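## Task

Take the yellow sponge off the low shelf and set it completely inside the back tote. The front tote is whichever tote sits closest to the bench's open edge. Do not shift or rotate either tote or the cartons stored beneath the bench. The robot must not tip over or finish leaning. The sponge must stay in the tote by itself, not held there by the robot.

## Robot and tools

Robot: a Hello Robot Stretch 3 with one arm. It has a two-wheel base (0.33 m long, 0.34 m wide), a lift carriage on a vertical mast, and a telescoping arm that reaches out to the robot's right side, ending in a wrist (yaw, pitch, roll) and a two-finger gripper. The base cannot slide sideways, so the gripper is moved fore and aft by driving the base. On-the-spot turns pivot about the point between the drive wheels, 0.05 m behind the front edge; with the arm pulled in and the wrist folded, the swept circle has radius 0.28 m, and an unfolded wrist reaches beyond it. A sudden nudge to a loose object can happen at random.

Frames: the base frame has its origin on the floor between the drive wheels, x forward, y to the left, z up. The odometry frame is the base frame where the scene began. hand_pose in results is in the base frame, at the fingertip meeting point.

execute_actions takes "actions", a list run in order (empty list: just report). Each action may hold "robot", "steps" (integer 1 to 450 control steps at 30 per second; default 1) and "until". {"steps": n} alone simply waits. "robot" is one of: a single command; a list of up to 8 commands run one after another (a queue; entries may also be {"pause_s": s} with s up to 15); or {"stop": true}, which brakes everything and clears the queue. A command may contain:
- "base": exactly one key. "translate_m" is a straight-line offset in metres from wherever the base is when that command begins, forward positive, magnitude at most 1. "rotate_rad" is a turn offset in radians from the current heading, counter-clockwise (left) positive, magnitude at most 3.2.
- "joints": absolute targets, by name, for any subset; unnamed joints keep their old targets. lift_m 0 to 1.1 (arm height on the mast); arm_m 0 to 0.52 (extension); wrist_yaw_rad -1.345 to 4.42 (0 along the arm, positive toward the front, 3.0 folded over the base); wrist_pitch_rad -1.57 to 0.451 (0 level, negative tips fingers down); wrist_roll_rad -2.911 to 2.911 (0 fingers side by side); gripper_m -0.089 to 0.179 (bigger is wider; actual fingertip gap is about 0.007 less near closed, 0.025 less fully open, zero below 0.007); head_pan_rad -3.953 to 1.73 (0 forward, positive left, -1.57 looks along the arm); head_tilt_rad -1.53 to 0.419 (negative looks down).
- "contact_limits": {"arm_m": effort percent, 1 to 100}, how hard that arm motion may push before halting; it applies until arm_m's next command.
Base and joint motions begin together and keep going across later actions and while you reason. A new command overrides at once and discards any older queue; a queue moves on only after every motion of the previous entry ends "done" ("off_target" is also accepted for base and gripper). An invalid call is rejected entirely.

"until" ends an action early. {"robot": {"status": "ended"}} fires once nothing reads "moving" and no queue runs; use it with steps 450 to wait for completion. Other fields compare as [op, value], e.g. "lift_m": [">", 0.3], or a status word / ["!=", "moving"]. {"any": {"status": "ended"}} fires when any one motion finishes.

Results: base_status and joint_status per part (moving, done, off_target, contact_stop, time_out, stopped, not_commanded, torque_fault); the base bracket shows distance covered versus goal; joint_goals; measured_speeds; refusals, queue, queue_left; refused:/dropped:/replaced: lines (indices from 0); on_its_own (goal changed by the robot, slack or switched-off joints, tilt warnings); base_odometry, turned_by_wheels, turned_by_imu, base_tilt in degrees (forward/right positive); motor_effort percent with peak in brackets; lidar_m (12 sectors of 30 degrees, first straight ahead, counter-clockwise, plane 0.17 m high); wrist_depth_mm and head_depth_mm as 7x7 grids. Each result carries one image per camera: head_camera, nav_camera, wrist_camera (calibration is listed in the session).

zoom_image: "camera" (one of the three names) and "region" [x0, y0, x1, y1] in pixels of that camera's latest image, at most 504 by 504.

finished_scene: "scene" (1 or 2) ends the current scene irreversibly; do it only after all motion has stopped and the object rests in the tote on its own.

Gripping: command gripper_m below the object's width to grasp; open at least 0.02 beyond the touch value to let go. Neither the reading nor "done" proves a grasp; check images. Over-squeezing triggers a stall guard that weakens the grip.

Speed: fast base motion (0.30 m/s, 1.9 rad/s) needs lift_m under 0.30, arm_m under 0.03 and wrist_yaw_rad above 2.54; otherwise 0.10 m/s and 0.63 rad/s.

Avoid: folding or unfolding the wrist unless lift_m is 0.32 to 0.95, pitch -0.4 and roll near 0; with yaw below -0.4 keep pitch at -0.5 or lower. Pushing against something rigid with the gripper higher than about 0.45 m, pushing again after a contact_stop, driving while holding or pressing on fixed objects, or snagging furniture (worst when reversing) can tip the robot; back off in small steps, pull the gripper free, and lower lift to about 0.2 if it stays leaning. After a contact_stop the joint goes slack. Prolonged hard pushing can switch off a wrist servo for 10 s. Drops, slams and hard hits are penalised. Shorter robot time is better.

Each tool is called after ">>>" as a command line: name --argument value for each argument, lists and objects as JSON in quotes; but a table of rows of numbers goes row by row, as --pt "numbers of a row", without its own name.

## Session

>>> execute_actions --actions '[{"robot":{"joints":{"head_tilt_rad":-0.7}},"steps":60,"until":{"robot":{"status":"ended"}}}]'

>>> execute_actions --actions '[{"robot":{"joints":{"head_pan_rad":-1.6}},"steps":60,"until":{"robot":{"status":"ended"}}}]'

Scene clock: 0.93 s.
robot.base_odometry: x=+0.000 y=+0.000 heading=+0.000 (m, m, rad; robot's odometry frame)
robot.turned_by_wheels: +0.000 (rad since the last result)
robot.turned_by_imu: +0.000 (rad since the last result)
robot.base_tilt: forward=+0.5 right=+1.8 (deg)
robot.lidar_m: 0.99 1.11 1.97 1.92 2.18 1.25 1.24 1.38 2.44 2.15 1.19 1.00
robot.head_depth_mm: 1521 1028 1943 1675 1396 1386 1175 / 1554 1045 1989 1828 1461 1379 1180 / 1611 1355 1988 1693 1438 1387 1179 / 1633 1363 2013 1766 1500 1390 1178 / 1667 1367 2015 1702 1492 1395 1182 / 1690 1382 2189 2092 1557 1397 1189 / 1707 1866 1186 2015 1700 1402 1184
robot.base_status: not_commanded
robot.joint_positions: lift_m=+0.557 arm_m=+0.002 wrist_yaw_rad=+3.129 wrist_pitch_rad=-0.354 wrist_roll_rad=+0.014 gripper_m=+0.037 head_pan_rad=-0.007 head_tilt_rad=-0.691
robot.joint_goals: lift_m=+0.557 arm_m=+0.002 wrist_yaw_rad=+3.129 wrist_pitch_rad=-0.354 wrist_roll_rad=+0.014 gripper_m=+0.037 head_pan_rad=-0.007 head_tilt_rad=-0.700
robot.joint_status: lift_m=not_commanded arm_m=not_commanded wrist_yaw_rad=not_commanded wrist_pitch_rad=not_commanded wrist_roll_rad=not_commanded gripper_m=not_commanded head_pan_rad=not_commanded head_tilt_rad=done
robot.measured_speeds: translate_m=+0.000 rotate_rad=+0.000 lift_m=+0.000 arm_m=+0.000 wrist_yaw_rad=+0.000 wrist_pitch_rad=+0.000 wrist_roll_rad=+0.000 head_pan_rad=+0.000 head_tilt_rad=+0.000
robot: refusals=0 queue=done queue_left=0
robot.motor_effort: left_wheel=+0(0) right_wheel=-1(0) lift_m=+28(29) arm_m=+0(1) wrist_yaw_rad=+0(0) wrist_pitch_rad=+4(4) wrist_roll_rad=-1(1) gripper_m=+0(0) head_pan_rad=+0(1) head_tilt_rad=-4(45) (%)
robot.hand_pose: x=-0.0184 y=+0.0850 z=+0.5843 quat_wxyz=(+0.130, +0.701, +0.120, +0.691) (m; robot's base frame)
robot.wrist_depth_mm: - - - - - - - / - - - - - - - / - - - - - - - / - - - - - - - / - - - - - - - / 943 934 - 897 - 877 866 / 796 806 756 763 748 763 747
pictures: head_camera (sideways: a quarter turn clockwise sets it upright), nav_camera (sideways: a quarter turn counterclockwise sets it upright), wrist_camera
camera_calibration (this result's frames):
head_camera: T_world_to_cam=[[-0.609354, 0.0430068, -0.791731, 1.05645], [0.0579886, 0.998271, 0.00959527, -0.0167185], [0.790775, -0.0400645, -0.610794, 0.742784], [0, 0, 0, 1]] pos_world=[0.057345, 0.00101437, 1.29027]
nav_camera: T_world_to_cam=[[0.671267, 0.0344596, 0.740414, -0.926718], [0.00203778, -0.999001, 0.044647, 0.00304914], [0.741213, -0.0284613, -0.670666, 0.826462], [0, 0, 0, 1]] pos_world=[0.00948414, 0.0585026, 1.2403]
wrist_camera: T_world_to_cam=[[0.998694, -0.0151183, -0.0488124, 0.0507952], [-0.0495288, -0.521438, -0.85185, 0.572903], [-0.0125741, 0.853155, -0.521506, 0.394988], [0, 0, 0, 1]] pos_world=[-0.017387, -0.0374849, 0.696496]
Images, in order (width x height): head_camera 896x504, nav_camera 672x504, wrist_camera 644x364.

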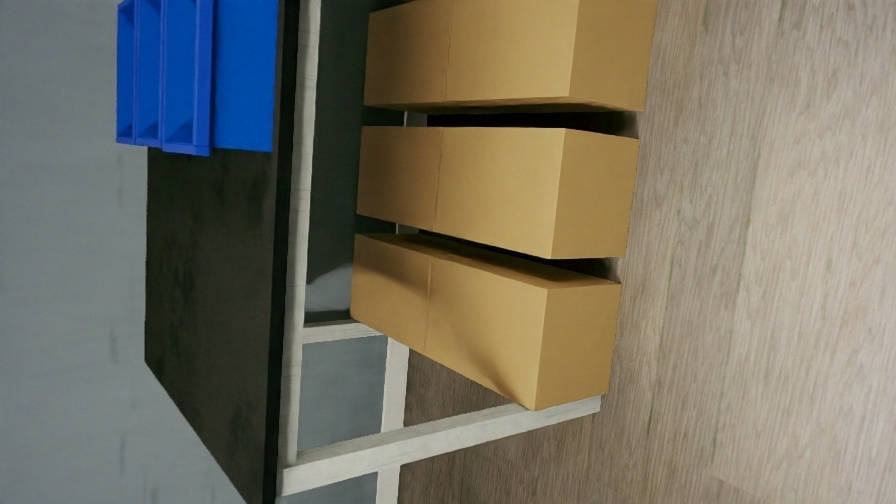

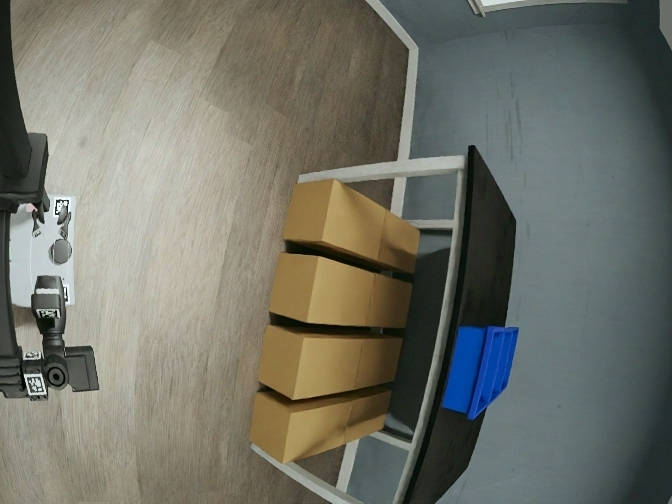

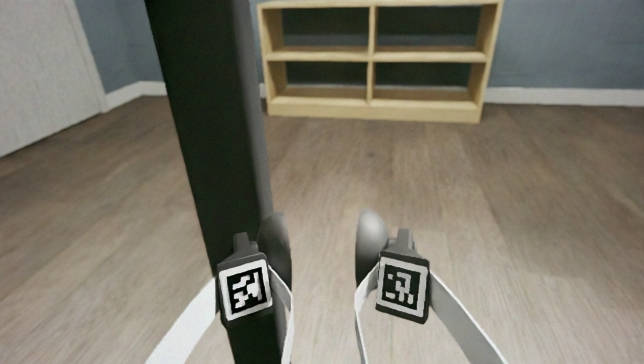

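Scene clock: 2.27 s.
robot.base_odometry: x=+0.000 y=+0.000 heading=+0.000 (m, m, rad; robot's odometry frame)
robot.turned_by_wheels: +0.000 (rad since the last result)
robot.turned_by_imu: +0.000 (rad since the last result)
robot.base_tilt: forward=+0.2 right=+1.8 (deg)
robot.lidar_m: 0.99 1.11 1.97 1.92 2.18 1.25 1.24 1.37 2.44 2.15 1.19 1.00
robot.head_depth_mm: 2019 2233 2497 2131 1670 1379 1176 / 2040 2289 2522 2119 1686 1378 1177 / 2061 2303 2563 2153 1685 1389 1184 / 2035 2259 2542 2139 1685 1381 1181 / 2074 2340 2588 2145 1698 1393 1188 / 2068 2382 2571 2179 1689 1396 1180 / 2048 2348 2716 2171 1708 1408 1191
robot.base_status: not_commanded
robot.joint_positions: lift_m=+0.557 arm_m=+0.002 wrist_yaw_rad=+3.129 wrist_pitch_rad=-0.354 wrist_roll_rad=+0.014 gripper_m=+0.037 head_pan_rad=-1.593 head_tilt_rad=-0.691
robot.joint_goals: lift_m=+0.557 arm_m=+0.002 wrist_yaw_rad=+3.129 wrist_pitch_rad=-0.354 wrist_roll_rad=+0.014 gripper_m=+0.037 head_pan_rad=-1.600 head_tilt_rad=-0.700
robot.joint_status: lift_m=not_commanded arm_m=not_commanded wrist_yaw_rad=not_commanded wrist_pitch_rad=not_commanded wrist_roll_rad=not_commanded gripper_m=not_commanded head_pan_rad=done head_tilt_rad=done
robot.measured_speeds: translate_m=+0.000 rotate_rad=+0.000 lift_m=+0.000 arm_m=+0.000 wrist_yaw_rad=+0.000 wrist_pitch_rad=+0.000 wrist_roll_rad=+0.000 head_pan_rad=+0.000 head_tilt_rad=+0.000
robot: refusals=0 queue=done queue_left=0
robot.motor_effort: left_wheel=+0(0) right_wheel=+0(0) lift_m=+29(29) arm_m=+0(0) wrist_yaw_rad=+0(0) wrist_pitch_rad=+4(4) wrist_roll_rad=-1(1) gripper_m=+0(0) head_pan_rad=-4(49) head_tilt_rad=-5(5) (%)
robot.hand_pose: x=-0.0184 y=+0.0850 z=+0.5843 quat_wxyz=(+0.130, +0.701, +0.120, +0.691) (m; robot's base frame)
robot.wrist_depth_mm: - - - - - - - / - - - - - - - / - - - - - - - / - - - - - - - / - - - - - - - / 930 913 - 893 - 883 870 / 792 782 766 777 764 757 759
pictures: head_camera (sideways: a quarter turn clockwise sets it upright), nav_camera (sideways: a quarter turn counterclockwise sets it upright), wrist_camera
camera_calibration (this result's frames):
head_camera: T_world_to_cam=[[0.0519617, 0.608954, -0.791502, 1.05211], [0.997311, -0.0726531, 0.00957621, -0.0224235], [-0.0516736, -0.789871, -0.611092, 0.748309], [0, 0, 0, 1]] pos_world=[0.00636146, -0.0512499, 1.29025]
nav_camera: T_world_to_cam=[[0.0245872, -0.671979, 0.740162, -0.922444], [-0.998923, 0.0126235, 0.0446435, 0.0091596], [-0.039343, -0.740463, -0.670945, 0.831586], [0, 0, 0, 1]] pos_world=[0.0645471, -0.00422016, 1.2403]
wrist_camera: T_world_to_cam=[[0.998694, -0.0151183, -0.0488123, 0.0507951], [-0.0495287, -0.521438, -0.85185, 0.572903], [-0.0125741, 0.853155, -0.521506, 0.394988], [0, 0, 0, 1]] pos_world=[-0.017387, -0.0374849, 0.696496]
Images, in order (width x height): head_camera 896x504, nav_camera 672x504, wrist_camera 644x364.

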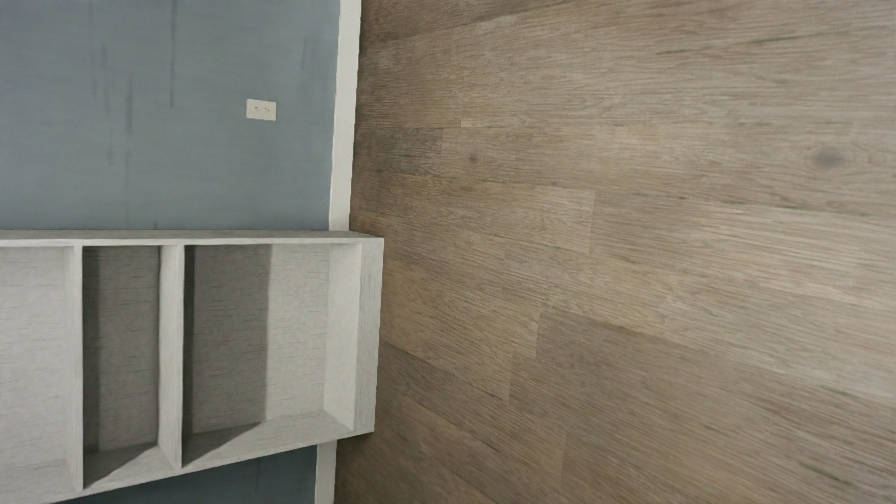

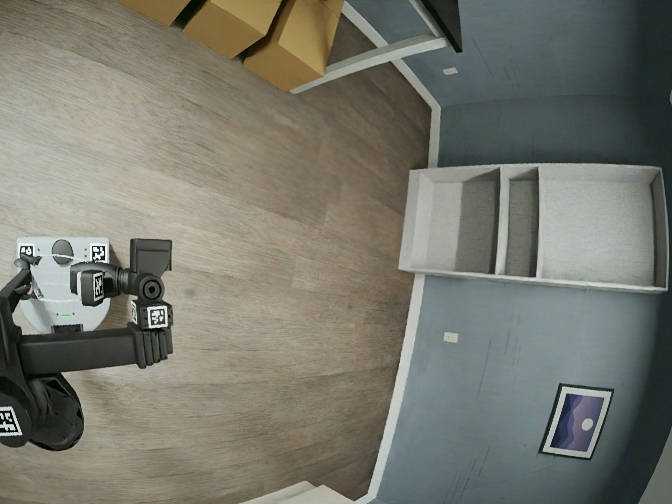

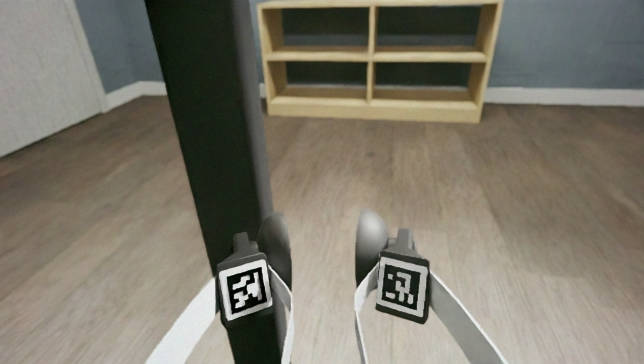

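>>> execute_actions --actions '[{"robot":[{"base":{"rotate_rad":1.42},"joints":{"lift_m":0.27,"wrist_pitch_rad":-0.4,"wrist_yaw_rad":3.0,"head_pan_rad":0,"head_tilt_rad":-0.7}},{"base":{"translate_m":0.9}}],"steps":450,"until":{"robot":{"status":"ended"}}}]'

Scene clock: 19.57 s.
robot.base_odometry: x=+0.135 y=+0.890 heading=+1.420 (m, m, rad; robot's odometry frame)
robot.turned_by_wheels: +1.420 (rad since the last result)
robot.turned_by_imu: +1.403 (rad since the last result)
robot.base_tilt: forward=+0.4 right=+1.8 (deg)
robot.lidar_m: 1.02 1.22 1.81 1.77 1.56 1.79 3.04 1.41 1.10 1.69 1.91 1.15
robot.head_depth_mm: 1170 1311 1441 1388 1526 1381 1176 / 1170 1315 1445 1399 1535 1390 1175 / 1170 1317 1445 1398 1536 1384 1173 / 1175 1316 1447 1400 1548 1388 1183 / 1177 1322 1455 1456 1557 1387 1179 / 1181 1327 1449 1466 1560 1390 1182 / 1182 1324 1457 1475 1561 1391 1187
robot.base_status: done (translate_m +0.9000 of +0.9000)
robot.joint_positions: lift_m=+0.270 arm_m=+0.002 wrist_yaw_rad=+3.003 wrist_pitch_rad=-0.415 wrist_roll_rad=+0.014 gripper_m=+0.037 head_pan_rad=-0.007 head_tilt_rad=-0.692
robot.joint_goals: lift_m=+0.270 arm_m=+0.002 wrist_yaw_rad=+3.000 wrist_pitch_rad=-0.400 wrist_roll_rad=+0.014 gripper_m=+0.037 head_pan_rad=+0.000 head_tilt_rad=-0.700
robot.joint_status: lift_m=done arm_m=not_commanded wrist_yaw_rad=done wrist_pitch_rad=done wrist_roll_rad=not_commanded gripper_m=not_commanded head_pan_rad=done head_tilt_rad=done
robot.measured_speeds: translate_m=+0.000 rotate_rad=+0.000 lift_m=+0.000 arm_m=+0.000 wrist_yaw_rad=+0.000 wrist_pitch_rad=+0.000 wrist_roll_rad=+0.000 head_pan_rad=+0.000 head_tilt_rad=+0.000
robot: refusals=0 queue=done queue_left=0
robot.motor_effort: left_wheel=-2(5) right_wheel=+3(12) lift_m=+25(30) arm_m=+0(1) wrist_yaw_rad=-3(7) wrist_pitch_rad=+4(4) wrist_roll_rad=-1(1) gripper_m=-1(0) head_pan_rad=+3(49) head_tilt_rad=-4(4) (%)
robot.hand_pose: x=+0.0099 y=+0.0756 z=+0.2836 quat_wxyz=(+0.194, +0.705, +0.096, +0.676) (m; robot's base frame)
robot.wrist_depth_mm: - - - - - - - / - - - - - - - / - - 959 916 937 897 886 / 755 732 742 725 705 720 697 / 601 604 609 592 610 573 569 / 513 510 - 517 - 495 492 / 455 - - - 422 422 421
pictures: head_camera (sideways: a quarter turn clockwise sets it upright), nav_camera (sideways: a quarter turn counterclockwise sets it upright), wrist_camera
camera_calibration (this result's frames):
head_camera: T_world_to_cam=[[-0.610477, 0.0427855, -0.790878, 1.05534], [0.0576269, 0.998293, 0.00952431, -0.0166239], [0.789935, -0.0397615, -0.6119, 0.744228], [0, 0, 0, 1]] pos_world=[0.0573283, 0.00103374, 1.2902]
nav_camera: T_world_to_cam=[[0.672289, 0.0347047, 0.739475, -0.9255], [0.00247552, -0.999, 0.044634, 0.00306355], [0.740285, -0.0281763, -0.671703, 0.827816], [0, 0, 0, 1]] pos_world=[0.00937601, 0.0585045, 1.24029]
wrist_camera: T_world_to_cam=[[0.988386, -0.143994, -0.048563, 0.0175221], [-0.121978, -0.561162, -0.818669, 0.307554], [0.090632, 0.815084, -0.572209, 0.262722], [0, 0, 0, 1]] pos_world=[-0.0036149, -0.0390305, 0.402968]
Images, in order (width x height): head_camera 896x504, nav_camera 672x504, wrist_camera 644x364.

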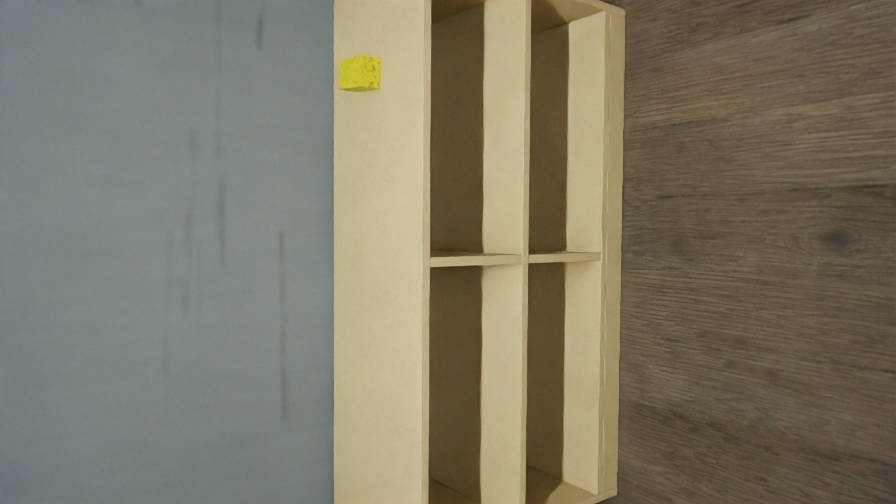

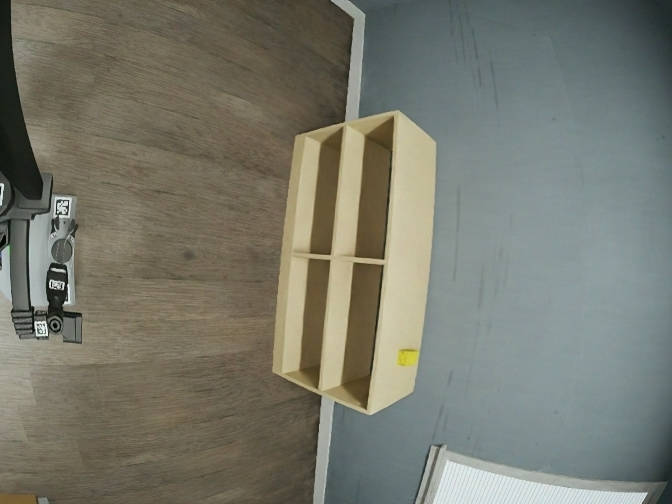

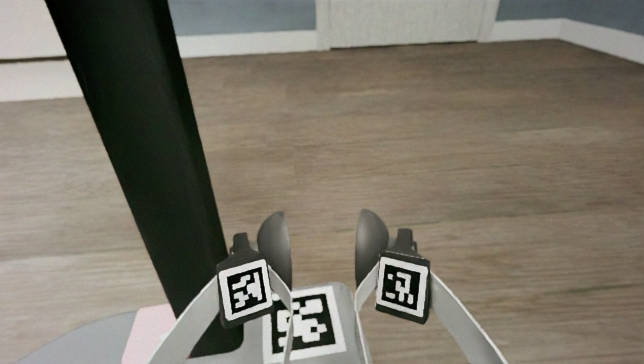

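>>> execute_actions --actions '[{"robot":[{"base":{"rotate_rad":-0.64},"joints":{"head_pan_rad":-1.57,"head_tilt_rad":-0.85}},{"base":{"translate_m":0.72}},{"base":{"rotate_rad":2.15},"joints":{"lift_m":0.7}},{"joints":{"wrist_yaw_rad":0,"gripper_m":0.15}},{"joints":{"arm_m":0.12}}],"steps":450,"until":{"robot":{"status":"ended"}}},{"steps":300,"until":{"robot":{"status":"ended"}}}]'

Scene clock: 43.77 s.
robot.base_odometry: x=+0.647 y=+1.396 heading=+2.930 (m, m, rad; robot's odometry frame)
robot.turned_by_wheels: +1.510 (rad since the last result)
robot.turned_by_imu: +1.491 (rad since the last result)
robot.base_tilt: forward=+0.3 right=+1.8 (deg)
robot.lidar_m: 2.16 1.99 2.25 3.61 1.11 1.33 1.56 1.16 0.44 0.57 0.62 0.61
robot.head_depth_mm: 689 794 937 1132 1390 1331 - / 686 789 931 1130 1311 - 1122 / 685 788 926 938 - 1136 1126 / 682 785 922 942 805 1132 1120 / 682 783 923 944 803 1001 1124 / 679 778 915 945 804 1003 1127 / 679 776 913 948 809 1005 1128
robot.base_status: done (rotate_rad +2.1499 of +2.1500)
robot.joint_positions: lift_m=+0.700 arm_m=+0.120 wrist_yaw_rad=+0.002 wrist_pitch_rad=-0.415 wrist_roll_rad=+0.014 gripper_m=+0.150 head_pan_rad=-1.563 head_tilt_rad=-0.840
robot.joint_goals: lift_m=+0.700 arm_m=+0.120 wrist_yaw_rad=+0.000 wrist_pitch_rad=-0.400 wrist_roll_rad=+0.014 gripper_m=+0.150 head_pan_rad=-1.570 head_tilt_rad=-0.850
robot.joint_status: lift_m=done arm_m=done wrist_yaw_rad=done wrist_pitch_rad=done wrist_roll_rad=not_commanded gripper_m=done head_pan_rad=done head_tilt_rad=done
robot.measured_speeds: translate_m=+0.000 rotate_rad=+0.000 lift_m=+0.000 arm_m=+0.000 wrist_yaw_rad=+0.000 wrist_pitch_rad=+0.000 wrist_roll_rad=+0.000 head_pan_rad=+0.000 head_tilt_rad=+0.000
robot: refusals=0 queue=done queue_left=0
robot.motor_effort: left_wheel=-2(8) right_wheel=+3(12) lift_m=+32(35) arm_m=+3(5) wrist_yaw_rad=-4(5) wrist_pitch_rad=+4(4) wrist_roll_rad=-1(1) gripper_m=+0(84) head_pan_rad=-4(48) head_tilt_rad=-5(24) (%)
robot.hand_pose: x=-0.0210 y=-0.4895 z=+0.7131 quat_wxyz=(+0.688, +0.146, -0.696, -0.146) (m; robot's base frame)
robot.wrist_depth_mm: 411 414 415 413 419 419 419 / 444 446 446 455 453 452 454 / 487 490 488 477 480 488 499 / 413 411 340 400 399 534 534 / 341 344 278 325 324 566 611 / 287 - 278 275 276 271 670 / - 236 242 236 235 234 757
pictures: head_camera (sideways: a quarter turn clockwise sets it upright), nav_camera (sideways: a quarter turn counterclockwise sets it upright), wrist_camera
camera_calibration (this result's frames):
head_camera: T_world_to_cam=[[0.0331177, 0.720769, -0.692384, 0.923045], [0.999028, -0.0440266, 0.00195346, -0.0125089], [-0.0290753, -0.691776, -0.721526, 0.891816], [0, 0, 0, 1]] pos_world=[0.00785747, -0.0489155, 1.2826]
nav_camera: T_world_to_cam=[[0.0451964, -0.773221, 0.632524, -0.782303], [-0.998811, -0.0233954, 0.0427696, 0.011607], [-0.0182723, -0.633705, -0.773359, 0.96465], [0, 0, 0, 1]] pos_world=[0.0645768, 0.00668078, 1.24035]
wrist_camera: T_world_to_cam=[[-0.998815, 0.0031608, -0.0485605, 0.0178954], [0.0416011, 0.573197, -0.818361, 0.896772], [0.0252481, -0.819412, -0.572649, 0.170815], [0, 0, 0, 1]] pos_world=[-0.0237453, -0.374116, 0.832569]
Images, in order (width x height): head_camera 896x504, nav_camera 672x504, wrist_camera 644x364.

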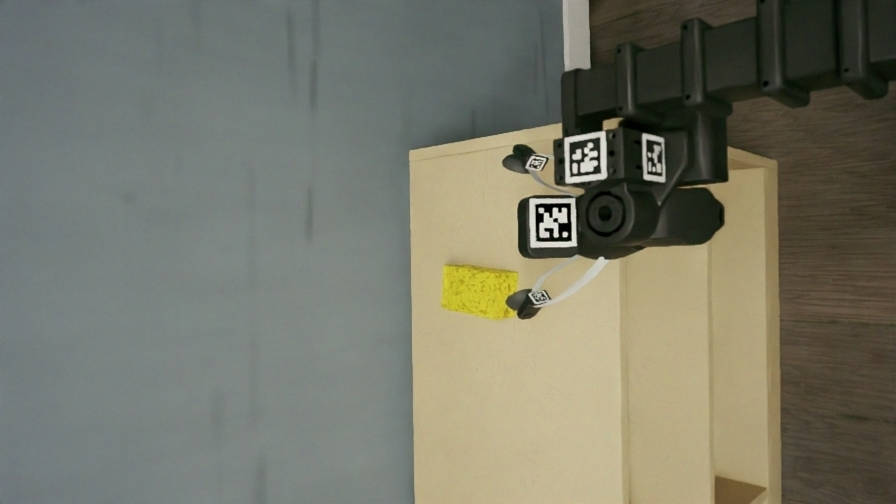

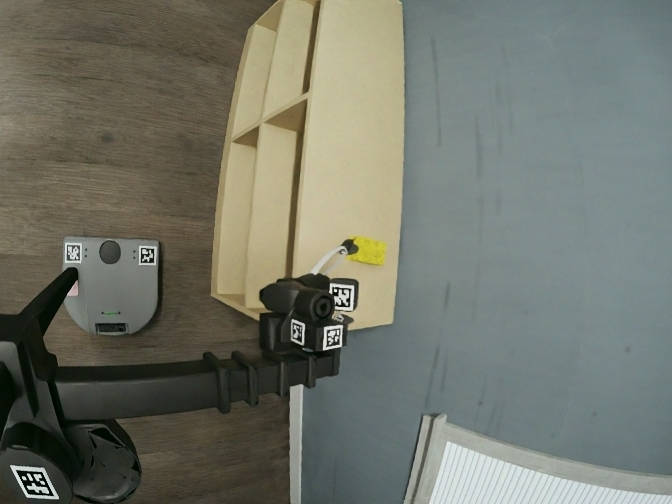

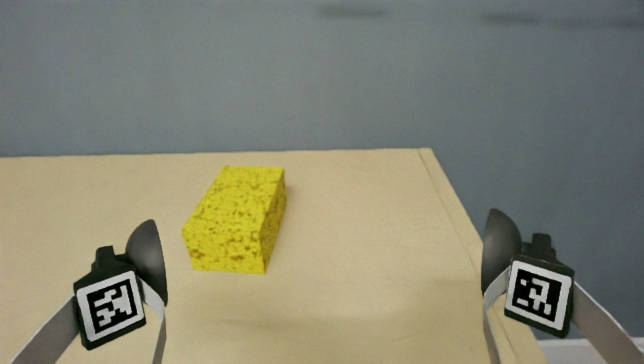

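>>> execute_actions --actions '[{"robot":[{"base":{"translate_m":0.073},"joints":{"arm_m":0.25}},{"joints":{"lift_m":0.62}}],"steps":450,"until":{"robot":{"status":"ended"}}}]'

Scene clock: 62.47 s.
robot.base_odometry: x=+0.576 y=+1.411 heading=+2.930 (m, m, rad; robot's odometry frame)
robot.turned_by_wheels: +0.000 (rad since the last result)
robot.turned_by_imu: -0.001 (rad since the last result)
robot.base_tilt: forward=+0.2 right=+1.7 (deg)
robot.lidar_m: 2.09 1.93 2.16 3.61 1.16 1.33 1.64 1.16 0.47 0.82 0.56 1.05
robot.head_depth_mm: 687 792 937 1135 1397 1276 1146 / 686 790 931 993 801 - 1113 / 686 787 927 967 - 1001 1121 / 683 786 924 968 796 1002 1121 / 682 785 923 945 803 997 1127 / 680 782 914 948 807 1002 1122 / 677 779 914 947 807 980 1123
robot.base_status: done (translate_m +0.0730 of +0.0730)
robot.joint_positions: lift_m=+0.620 arm_m=+0.250 wrist_yaw_rad=+0.002 wrist_pitch_rad=-0.415 wrist_roll_rad=+0.014 gripper_m=+0.150 head_pan_rad=-1.563 head_tilt_rad=-0.840
robot.joint_goals: lift_m=+0.620 arm_m=+0.250 wrist_yaw_rad=+0.000 wrist_pitch_rad=-0.400 wrist_roll_rad=+0.014 gripper_m=+0.150 head_pan_rad=-1.570 head_tilt_rad=-0.850
robot.joint_status: lift_m=done arm_m=done wrist_yaw_rad=done wrist_pitch_rad=done wrist_roll_rad=not_commanded gripper_m=done head_pan_rad=done head_tilt_rad=done
robot.measured_speeds: translate_m=+0.000 rotate_rad=+0.000 lift_m=+0.000 arm_m=+0.000 wrist_yaw_rad=+0.000 wrist_pitch_rad=+0.000 wrist_roll_rad=+0.000 head_pan_rad=+0.000 head_tilt_rad=+0.000
robot: refusals=0 queue=done queue_left=0
robot.motor_effort: left_wheel=-2(3) right_wheel=+3(8) lift_m=+24(34) arm_m=+3(4) wrist_yaw_rad=-4(3) wrist_pitch_rad=+4(4) wrist_roll_rad=-1(1) gripper_m=-1(0) head_pan_rad=-4(4) head_tilt_rad=-5(6) (%)
robot.hand_pose: x=-0.0210 y=-0.6195 z=+0.6335 quat_wxyz=(+0.688, +0.146, -0.696, -0.146) (m; robot's base frame)
robot.wrist_depth_mm: 297 297 297 299 297 299 303 / 319 324 320 323 322 327 325 / 341 342 344 340 344 340 347 / 264 262 259 175 250 250 248 / 215 219 203 143 198 212 201 / 187 - 125 120 170 173 171 / - 151 135 123 147 150 148
pictures: head_camera (sideways: a quarter turn clockwise sets it upright), nav_camera (sideways: a quarter turn counterclockwise sets it upright), wrist_camera
camera_calibration (this result's frames):
head_camera: T_world_to_cam=[[0.0331202, 0.720769, -0.692384, 0.923045], [0.999028, -0.0440301, 0.00195345, -0.0125089], [-0.0290777, -0.691776, -0.721527, 0.891817], [0, 0, 0, 1]] pos_world=[0.0078573, -0.0489155, 1.2826]
nav_camera: T_world_to_cam=[[0.0451937, -0.773222, 0.632523, -0.782303], [-0.998811, -0.0233919, 0.0427696, 0.011607], [-0.0182745, -0.633704, -0.773359, 0.96465], [0, 0, 0, 1]] pos_world=[0.0645768, 0.00668059, 1.24035]
wrist_camera: T_world_to_cam=[[-0.998815, 0.00326426, -0.0485606, 0.0144795], [0.0416605, 0.573193, -0.818361, 0.906111], [0.0251632, -0.819414, -0.572649, 0.0186732], [0, 0, 0, 1]] pos_world=[-0.0237566, -0.504122, 0.752922]
Images, in order (width x height): head_camera 896x504, nav_camera 672x504, wrist_camera 644x364.

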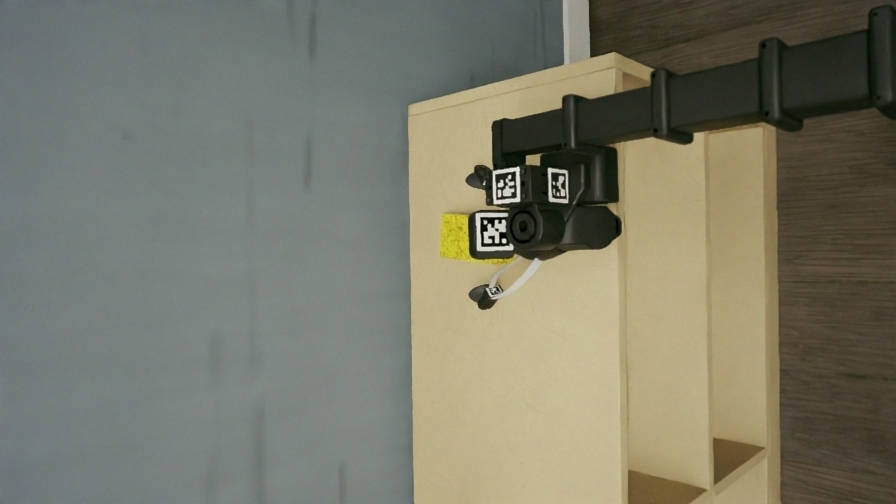

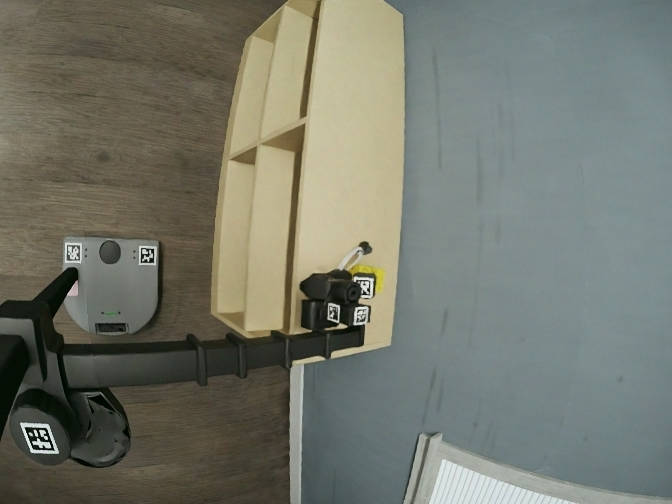

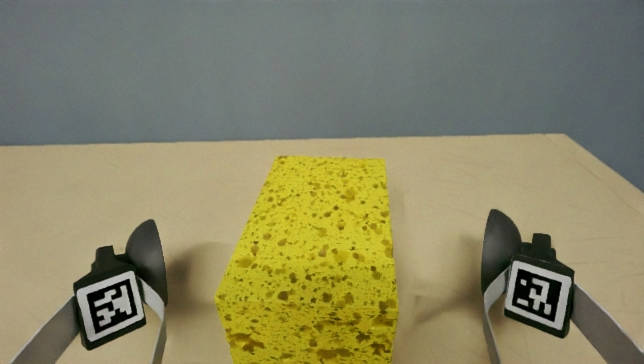

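>>> execute_actions --actions '[{"robot":[{"joints":{"lift_m":0.613}},{"joints":{"gripper_m":0.02}},{"joints":{"lift_m":0.68}},{"base":{"rotate_rad":-1.28},"joints":{"arm_m":0,"lift_m":1.1,"wrist_pitch_rad":-0.2}},{"base":{"translate_m":-1}},{"base":{"translate_m":-0.45},"joints":{"head_pan_rad":-1.9,"head_tilt_rad":-1.0}}],"steps":450,"until":{"robot":{"status":"ended"}}},{"steps":450,"until":{"robot":{"status":"ended"}}}]'

Scene clock: 100.63 s.
robot.base_odometry: x=+0.691 y=-0.034 heading=+1.650 (m, m, rad; robot's odometry frame)
robot.turned_by_wheels: -1.280 (rad since the last result)
robot.turned_by_imu: -1.273 (rad since the last result)
robot.base_tilt: forward=+0.5 right=+1.7 (deg)
robot.lidar_m: 1.81 2.29 1.93 1.92 2.23 2.27 0.60 0.36 0.31 0.31 0.37 2.21
robot.head_depth_mm: - - 410 1166 1083 1161 1091 / - - 413 474 1128 1172 1126 / - - 512 478 1088 1142 - / - - 500 477 1083 1103 - / - - - 476 1144 1163 1091 / - - - 467 1082 1035 1101 / - - 502 467 1086 1015 1094
robot.base_status: done (translate_m -0.4500 of -0.4500)
robot.joint_positions: lift_m=+1.099 arm_m=+0.002 wrist_yaw_rad=+0.002 wrist_pitch_rad=-0.223 wrist_roll_rad=+0.014 gripper_m=+0.034 head_pan_rad=-1.893 head_tilt_rad=-0.987
robot.joint_goals: lift_m=+1.100 arm_m=+0.000 wrist_yaw_rad=+0.000 wrist_pitch_rad=-0.200 wrist_roll_rad=+0.014 gripper_m=+0.033 head_pan_rad=-1.900 head_tilt_rad=-1.000
robot.joint_status: lift_m=done arm_m=done wrist_yaw_rad=done wrist_pitch_rad=done wrist_roll_rad=not_commanded gripper_m=done head_pan_rad=done head_tilt_rad=done
robot.measured_speeds: translate_m=+0.000 rotate_rad=+0.000 lift_m=+0.000 arm_m=+0.000 wrist_yaw_rad=+0.000 wrist_pitch_rad=+0.000 wrist_roll_rad=+0.000 head_pan_rad=+0.000 head_tilt_rad=+0.000
robot: refusals=0 queue=done queue_left=0
robot.on_its_own: gripper_m is held at +0.033, not at your +0.020, by its stall guard, which is not easing now
robot.motor_effort: left_wheel=+2(6) right_wheel=-3(10) lift_m=+33(34) arm_m=-3(2) wrist_yaw_rad=-3(3) wrist_pitch_rad=+6(7) wrist_roll_rad=-1(0) gripper_m=-19(97) head_pan_rad=-5(30) head_tilt_rad=-7(24) (%)
robot.hand_pose: x=-0.0211 y=-0.3918 z=+1.1571 quat_wxyz=(+0.698, +0.079, -0.707, -0.079) (m; robot's base frame)
robot.wrist_depth_mm: - - - 927 833 820 762 / - - - 971 869 842 812 / - - - - 969 906 822 / - - 929 167 738 649 616 / - - 405 136 140 556 443 / - 527 125 119 116 473 449 / 429 432 402 131 396 397 272
pictures: head_camera (sideways: a quarter turn clockwise sets it upright), nav_camera (sideways: a quarter turn counterclockwise sets it upright), wrist_camera
camera_calibration (this result's frames):
head_camera: T_world_to_cam=[[0.294374, 0.760249, -0.579108, 0.773856], [0.931064, -0.364812, -0.00564139, -0.00220704], [-0.215554, -0.537526, -0.815232, 1.0148], [0, 0, 0, 1]] pos_world=[-0.00700363, -0.0436473, 1.27543]
nav_camera: T_world_to_cam=[[-0.234294, -0.826348, 0.512108, -0.623721], [-0.954532, 0.295415, 0.0399819, 0.0149742], [-0.184324, -0.479456, -0.85799, 1.07569], [0, 0, 0, 1]] pos_world=[0.0664335, -0.00409049, 1.24174]
wrist_camera: T_world_to_cam=[[-0.998784, -0.00556834, -0.0489808, 0.0361195], [0.0424861, 0.406681, -0.912582, 1.24789], [0.0250011, -0.913553, -0.40595, 0.27531], [0, 0, 0, 1]] pos_world=[-0.0238256, -0.255783, 1.25233]
Images, in order (width x height): head_camera 896x504, nav_camera 672x504, wrist_camera 644x364.

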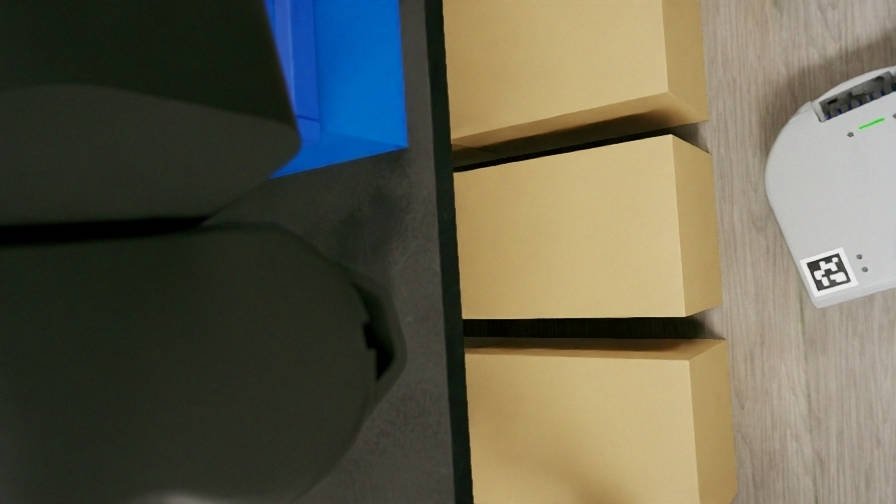

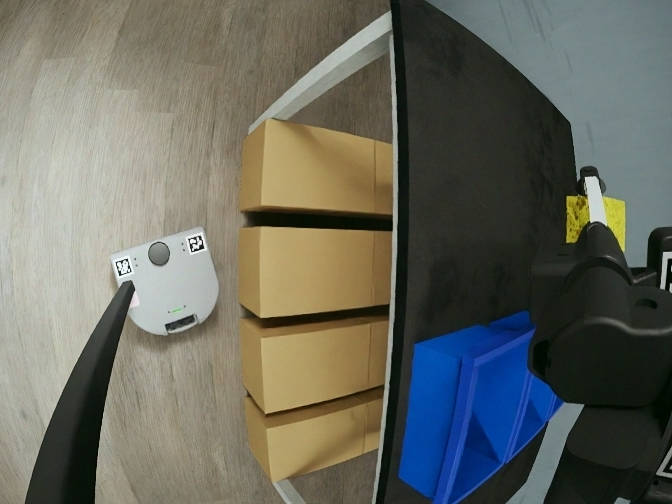

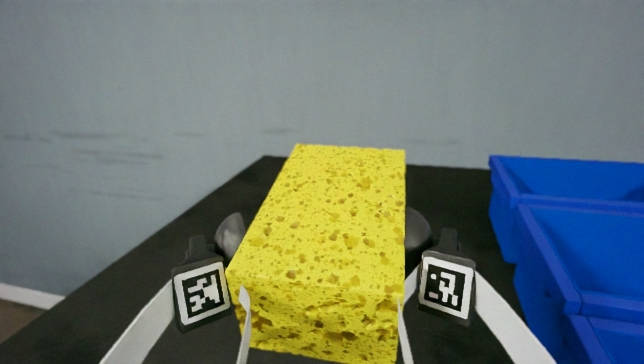

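>>> execute_actions --actions '[{"robot":[{"base":{"rotate_rad":-0.2}},{"base":{"translate_m":-0.24}},{"base":{"rotate_rad":-0.07},"joints":{"arm_m":0.45,"wrist_pitch_rad":-0.35,"head_pan_rad":-1.4,"head_tilt_rad":-0.5}}],"steps":450,"until":{"robot":{"status":"ended"}}}]'

Scene clock: 119.77 s.
robot.base_odometry: x=+0.662 y=-0.272 heading=+1.380 (m, m, rad; robot's odometry frame)
robot.turned_by_wheels: -0.270 (rad since the last result)
robot.turned_by_imu: -0.269 (rad since the last result)
robot.base_tilt: forward=+0.3 right=+1.6 (deg)
robot.lidar_m: 2.04 2.21 2.63 1.94 2.01 2.37 2.02 0.41 0.30 0.29 0.30 0.42
robot.head_depth_mm: 957 - 1115 661 518 361 383 / 980 - 900 701 529 368 393 / 995 1084 924 709 535 377 401 / 1010 1104 1165 716 543 381 409 / 1028 1120 1210 862 517 388 420 / 1041 1133 1236 869 615 434 983 / 1056 1159 1251 875 618 477 986
robot.base_status: done (rotate_rad -0.0699 of -0.0700)
robot.joint_positions: lift_m=+1.099 arm_m=+0.450 wrist_yaw_rad=+0.002 wrist_pitch_rad=-0.366 wrist_roll_rad=+0.014 gripper_m=+0.034 head_pan_rad=-1.407 head_tilt_rad=-0.507
robot.joint_goals: lift_m=+1.100 arm_m=+0.450 wrist_yaw_rad=+0.000 wrist_pitch_rad=-0.350 wrist_roll_rad=+0.014 gripper_m=+0.033 head_pan_rad=-1.400 head_tilt_rad=-0.500
robot.joint_status: lift_m=done arm_m=done wrist_yaw_rad=done wrist_pitch_rad=done wrist_roll_rad=not_commanded gripper_m=done head_pan_rad=done head_tilt_rad=done
robot.measured_speeds: translate_m=+0.000 rotate_rad=+0.000 lift_m=+0.000 arm_m=+0.000 wrist_yaw_rad=+0.000 wrist_pitch_rad=+0.000 wrist_roll_rad=+0.000 head_pan_rad=+0.000 head_tilt_rad=+0.000
robot: refusals=0 queue=done queue_left=0
robot.on_its_own: gripper_m is held at +0.033, not at your +0.020, by its stall guard, which is not easing now
robot.motor_effort: left_wheel=+2(3) right_wheel=-3(9) lift_m=+32(32) arm_m=+3(3) wrist_yaw_rad=-2(2) wrist_pitch_rad=+4(6) wrist_roll_rad=-1(0) gripper_m=-20(20) head_pan_rad=+3(37) head_tilt_rad=+4(37) (%)
robot.hand_pose: x=-0.0211 y=-0.8254 z=+1.1232 quat_wxyz=(+0.691, +0.129, -0.700, -0.129) (m; robot's base frame)
robot.wrist_depth_mm: 465 472 477 466 471 467 465 / 503 499 501 502 511 500 505 / 538 539 547 531 540 546 541 / 584 577 582 168 552 573 570 / 506 509 326 136 140 483 484 / 428 294 124 119 116 392 401 / 361 256 334 133 332 280 347
pictures: head_camera (sideways: a quarter turn clockwise sets it upright), nav_camera (sideways: a quarter turn counterclockwise sets it upright), wrist_camera
camera_calibration (this result's frames):
head_camera: T_world_to_cam=[[-0.0361202, 0.455084, -0.889716, 1.18072], [0.993146, 0.115374, 0.0186938, -0.0342716], [0.111157, -0.882942, -0.456132, 0.545704], [0, 0, 0, 1]] pos_world=[0.0160255, -0.0515458, 1.30006]
nav_camera: T_world_to_cam=[[0.124355, -0.51113, 0.85046, -1.06684], [-0.985425, -0.163884, 0.0455952, 0.00782751], [0.116072, -0.843735, -0.524061, 0.639554], [0, 0, 0, 1]] pos_world=[0.0661464, -0.00439691, 1.24211]
wrist_camera: T_world_to_cam=[[-0.998797, 0.00153815, -0.0490178, 0.0378996], [0.0423201, 0.532096, -0.845626, 1.4216], [0.0247815, -0.846682, -0.531521, 0.0616584], [0, 0, 0, 1]] pos_world=[-0.0238364, -0.704284, 1.23678]
Images, in order (width x height): head_camera 896x504, nav_camera 672x504, wrist_camera 644x364.

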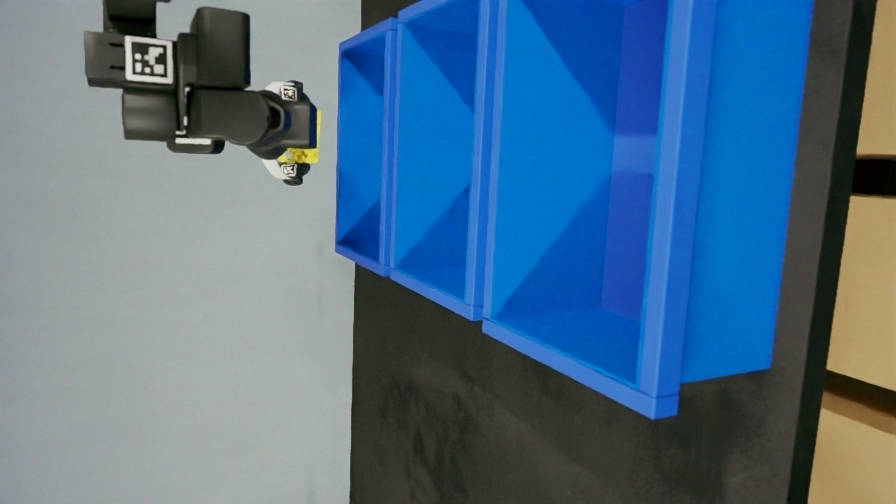

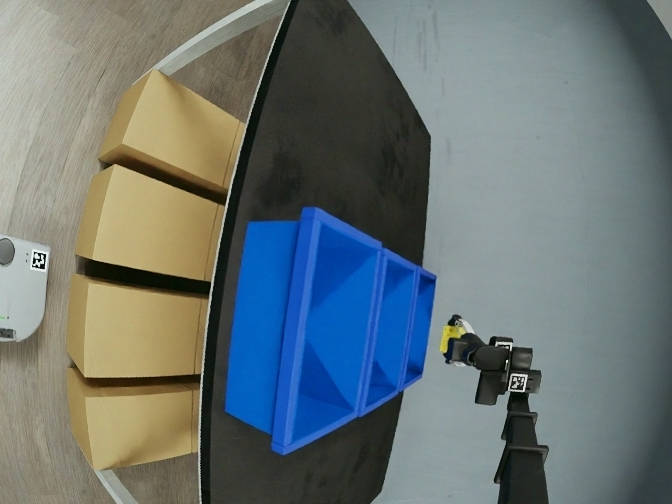

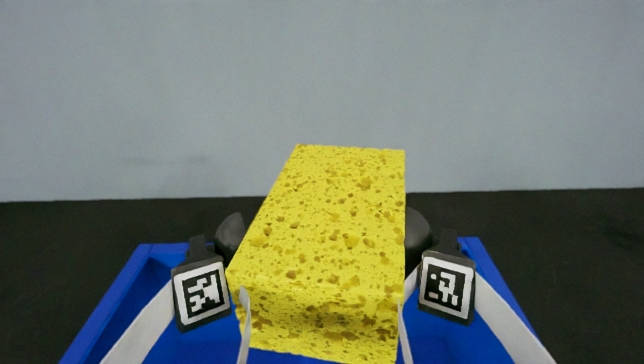

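>>> execute_actions --actions '[{"robot":[{"base":{"translate_m":0.012},"joints":{"arm_m":0.52}},{"joints":{"wrist_pitch_rad":-0.75}},{"joints":{"lift_m":1.07}}],"steps":450,"until":{"robot":{"status":"ended"}}}]'

>>> zoom_image --camera "head_camera" --region '[200,20,500,280]'

Scene clock: 140.80 s.
robot.base_odometry: x=+0.664 y=-0.260 heading=+1.380 (m, m, rad; robot's odometry frame)
robot.turned_by_wheels: +0.000 (rad since the last result)
robot.turned_by_imu: -0.001 (rad since the last result)
robot.base_tilt: forward=+0.3 right=+1.8 (deg)
robot.lidar_m: 2.04 2.19 2.63 1.94 2.01 2.39 2.03 0.41 0.30 0.29 0.31 0.42
robot.head_depth_mm: 969 1058 1126 685 519 361 383 / 982 - 891 703 529 368 393 / 993 1077 1139 713 535 377 402 / 1012 1104 1172 714 542 381 410 / 1028 1117 1206 868 481 388 420 / 1044 1144 1230 870 615 460 986 / 1061 1156 1247 877 618 477 985
robot.base_status: done (translate_m +0.0120 of +0.0120)
robot.joint_positions: lift_m=+1.070 arm_m=+0.520 wrist_yaw_rad=+0.002 wrist_pitch_rad=-0.760 wrist_roll_rad=+0.014 gripper_m=+0.034 head_pan_rad=-1.407 head_tilt_rad=-0.507
robot.joint_goals: lift_m=+1.070 arm_m=+0.520 wrist_yaw_rad=+0.000 wrist_pitch_rad=-0.750 wrist_roll_rad=+0.014 gripper_m=+0.033 head_pan_rad=-1.400 head_tilt_rad=-0.500
robot.joint_status: lift_m=done arm_m=done wrist_yaw_rad=done wrist_pitch_rad=done wrist_roll_rad=not_commanded gripper_m=done head_pan_rad=done head_tilt_rad=done
robot.measured_speeds: translate_m=+0.000 rotate_rad=+0.000 lift_m=+0.000 arm_m=+0.000 wrist_yaw_rad=+0.000 wrist_pitch_rad=+0.000 wrist_roll_rad=+0.000 head_pan_rad=+0.000 head_tilt_rad=+0.000
robot: refusals=0 queue=done queue_left=0
robot.on_its_own: gripper_m is held at +0.033, not at your +0.020, by its stall guard, which is not easing now
robot.motor_effort: left_wheel=+1(4) right_wheel=-3(7) lift_m=+25(31) arm_m=+3(4) wrist_yaw_rad=-2(2) wrist_pitch_rad=+3(4) wrist_roll_rad=-1(0) gripper_m=-19(19) head_pan_rad=+4(4) head_tilt_rad=+3(4) (%)
robot.hand_pose: x=-0.0213 y=-0.8338 z=+1.0149 quat_wxyz=(+0.652, +0.261, -0.661, -0.264) (m; robot's base frame)
robot.wrist_depth_mm: 456 456 453 451 450 459 449 / 410 411 406 211 209 206 386 / 203 224 225 217 227 219 191 / 189 248 267 168 251 248 172 / 187 254 212 136 140 249 164 / 184 239 124 119 117 232 165 / 183 227 226 132 223 222 166
pictures: head_camera (sideways: a quarter turn clockwise sets it upright), nav_camera (sideways: a quarter turn counterclockwise sets it upright), wrist_camera
camera_calibration (this result's frames):
head_camera: T_world_to_cam=[[-0.036116, 0.455059, -0.889729, 1.18073], [0.993146, 0.115374, 0.0186952, -0.0342734], [0.111159, -0.882955, -0.456107, 0.545671], [0, 0, 0, 1]] pos_world=[0.0160255, -0.0515458, 1.30006]
nav_camera: T_world_to_cam=[[0.124351, -0.511106, 0.850475, -1.06686], [-0.985426, -0.163883, 0.0455952, 0.00782747], [0.116074, -0.843749, -0.524036, 0.639522], [0, 0, 0, 1]] pos_world=[0.0661467, -0.0043986, 1.24211]
wrist_camera: T_world_to_cam=[[-0.998826, 0.020422, -0.0439318, 0.0430153], [0.0420384, 0.81607, -0.576422, 1.2981], [0.0240798, -0.577592, -0.815971, 0.509987], [0, 0, 0, 1]] pos_world=[-0.0238854, -0.765652, 1.16628]
Images, in order (width x height): head_camera 896x504, nav_camera 672x504, wrist_camera 644x364.

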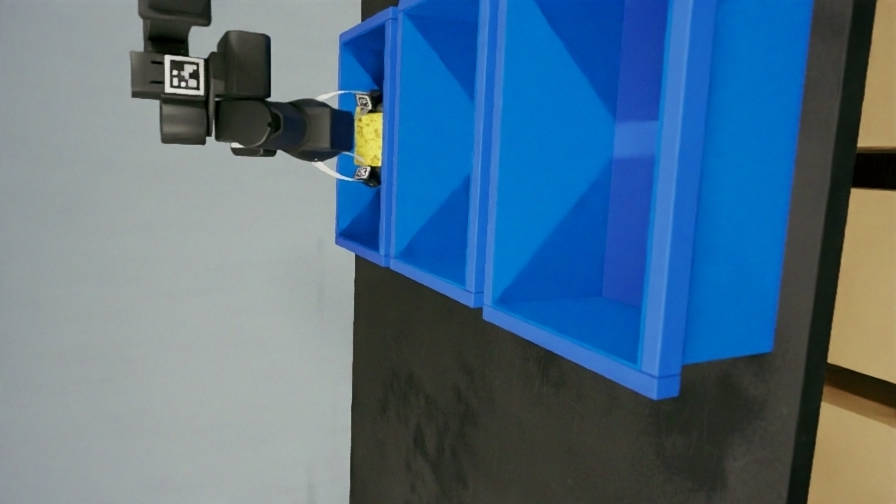

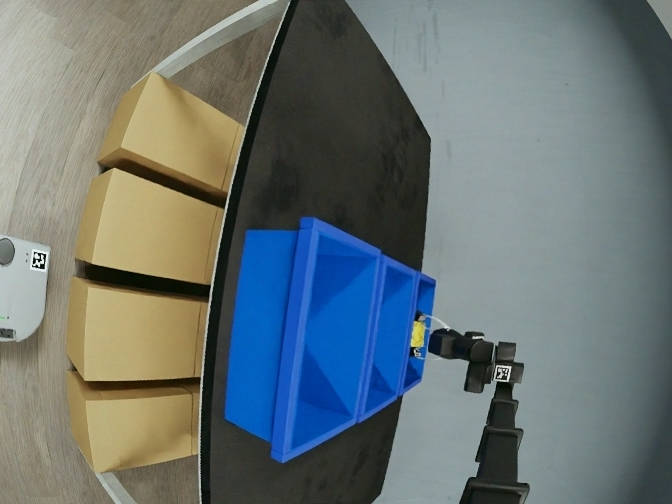

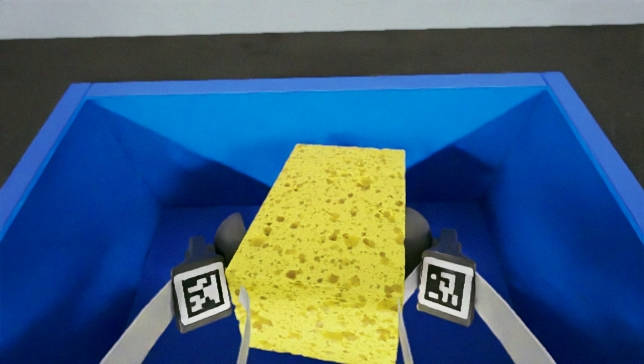

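Region (200, 20, 500, 280) of head_camera's 896x504 image, scaled by 1.680, with more detail than that image has; it fills the top 437 rows of this view, and the rest is white.

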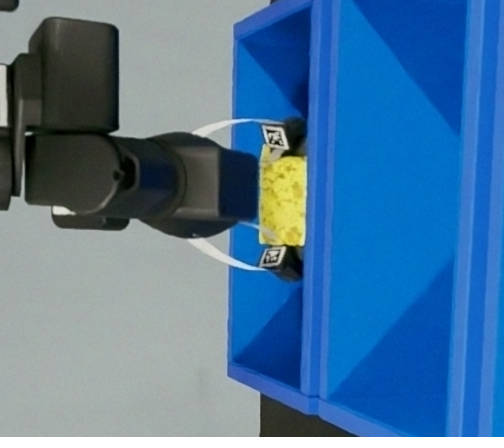

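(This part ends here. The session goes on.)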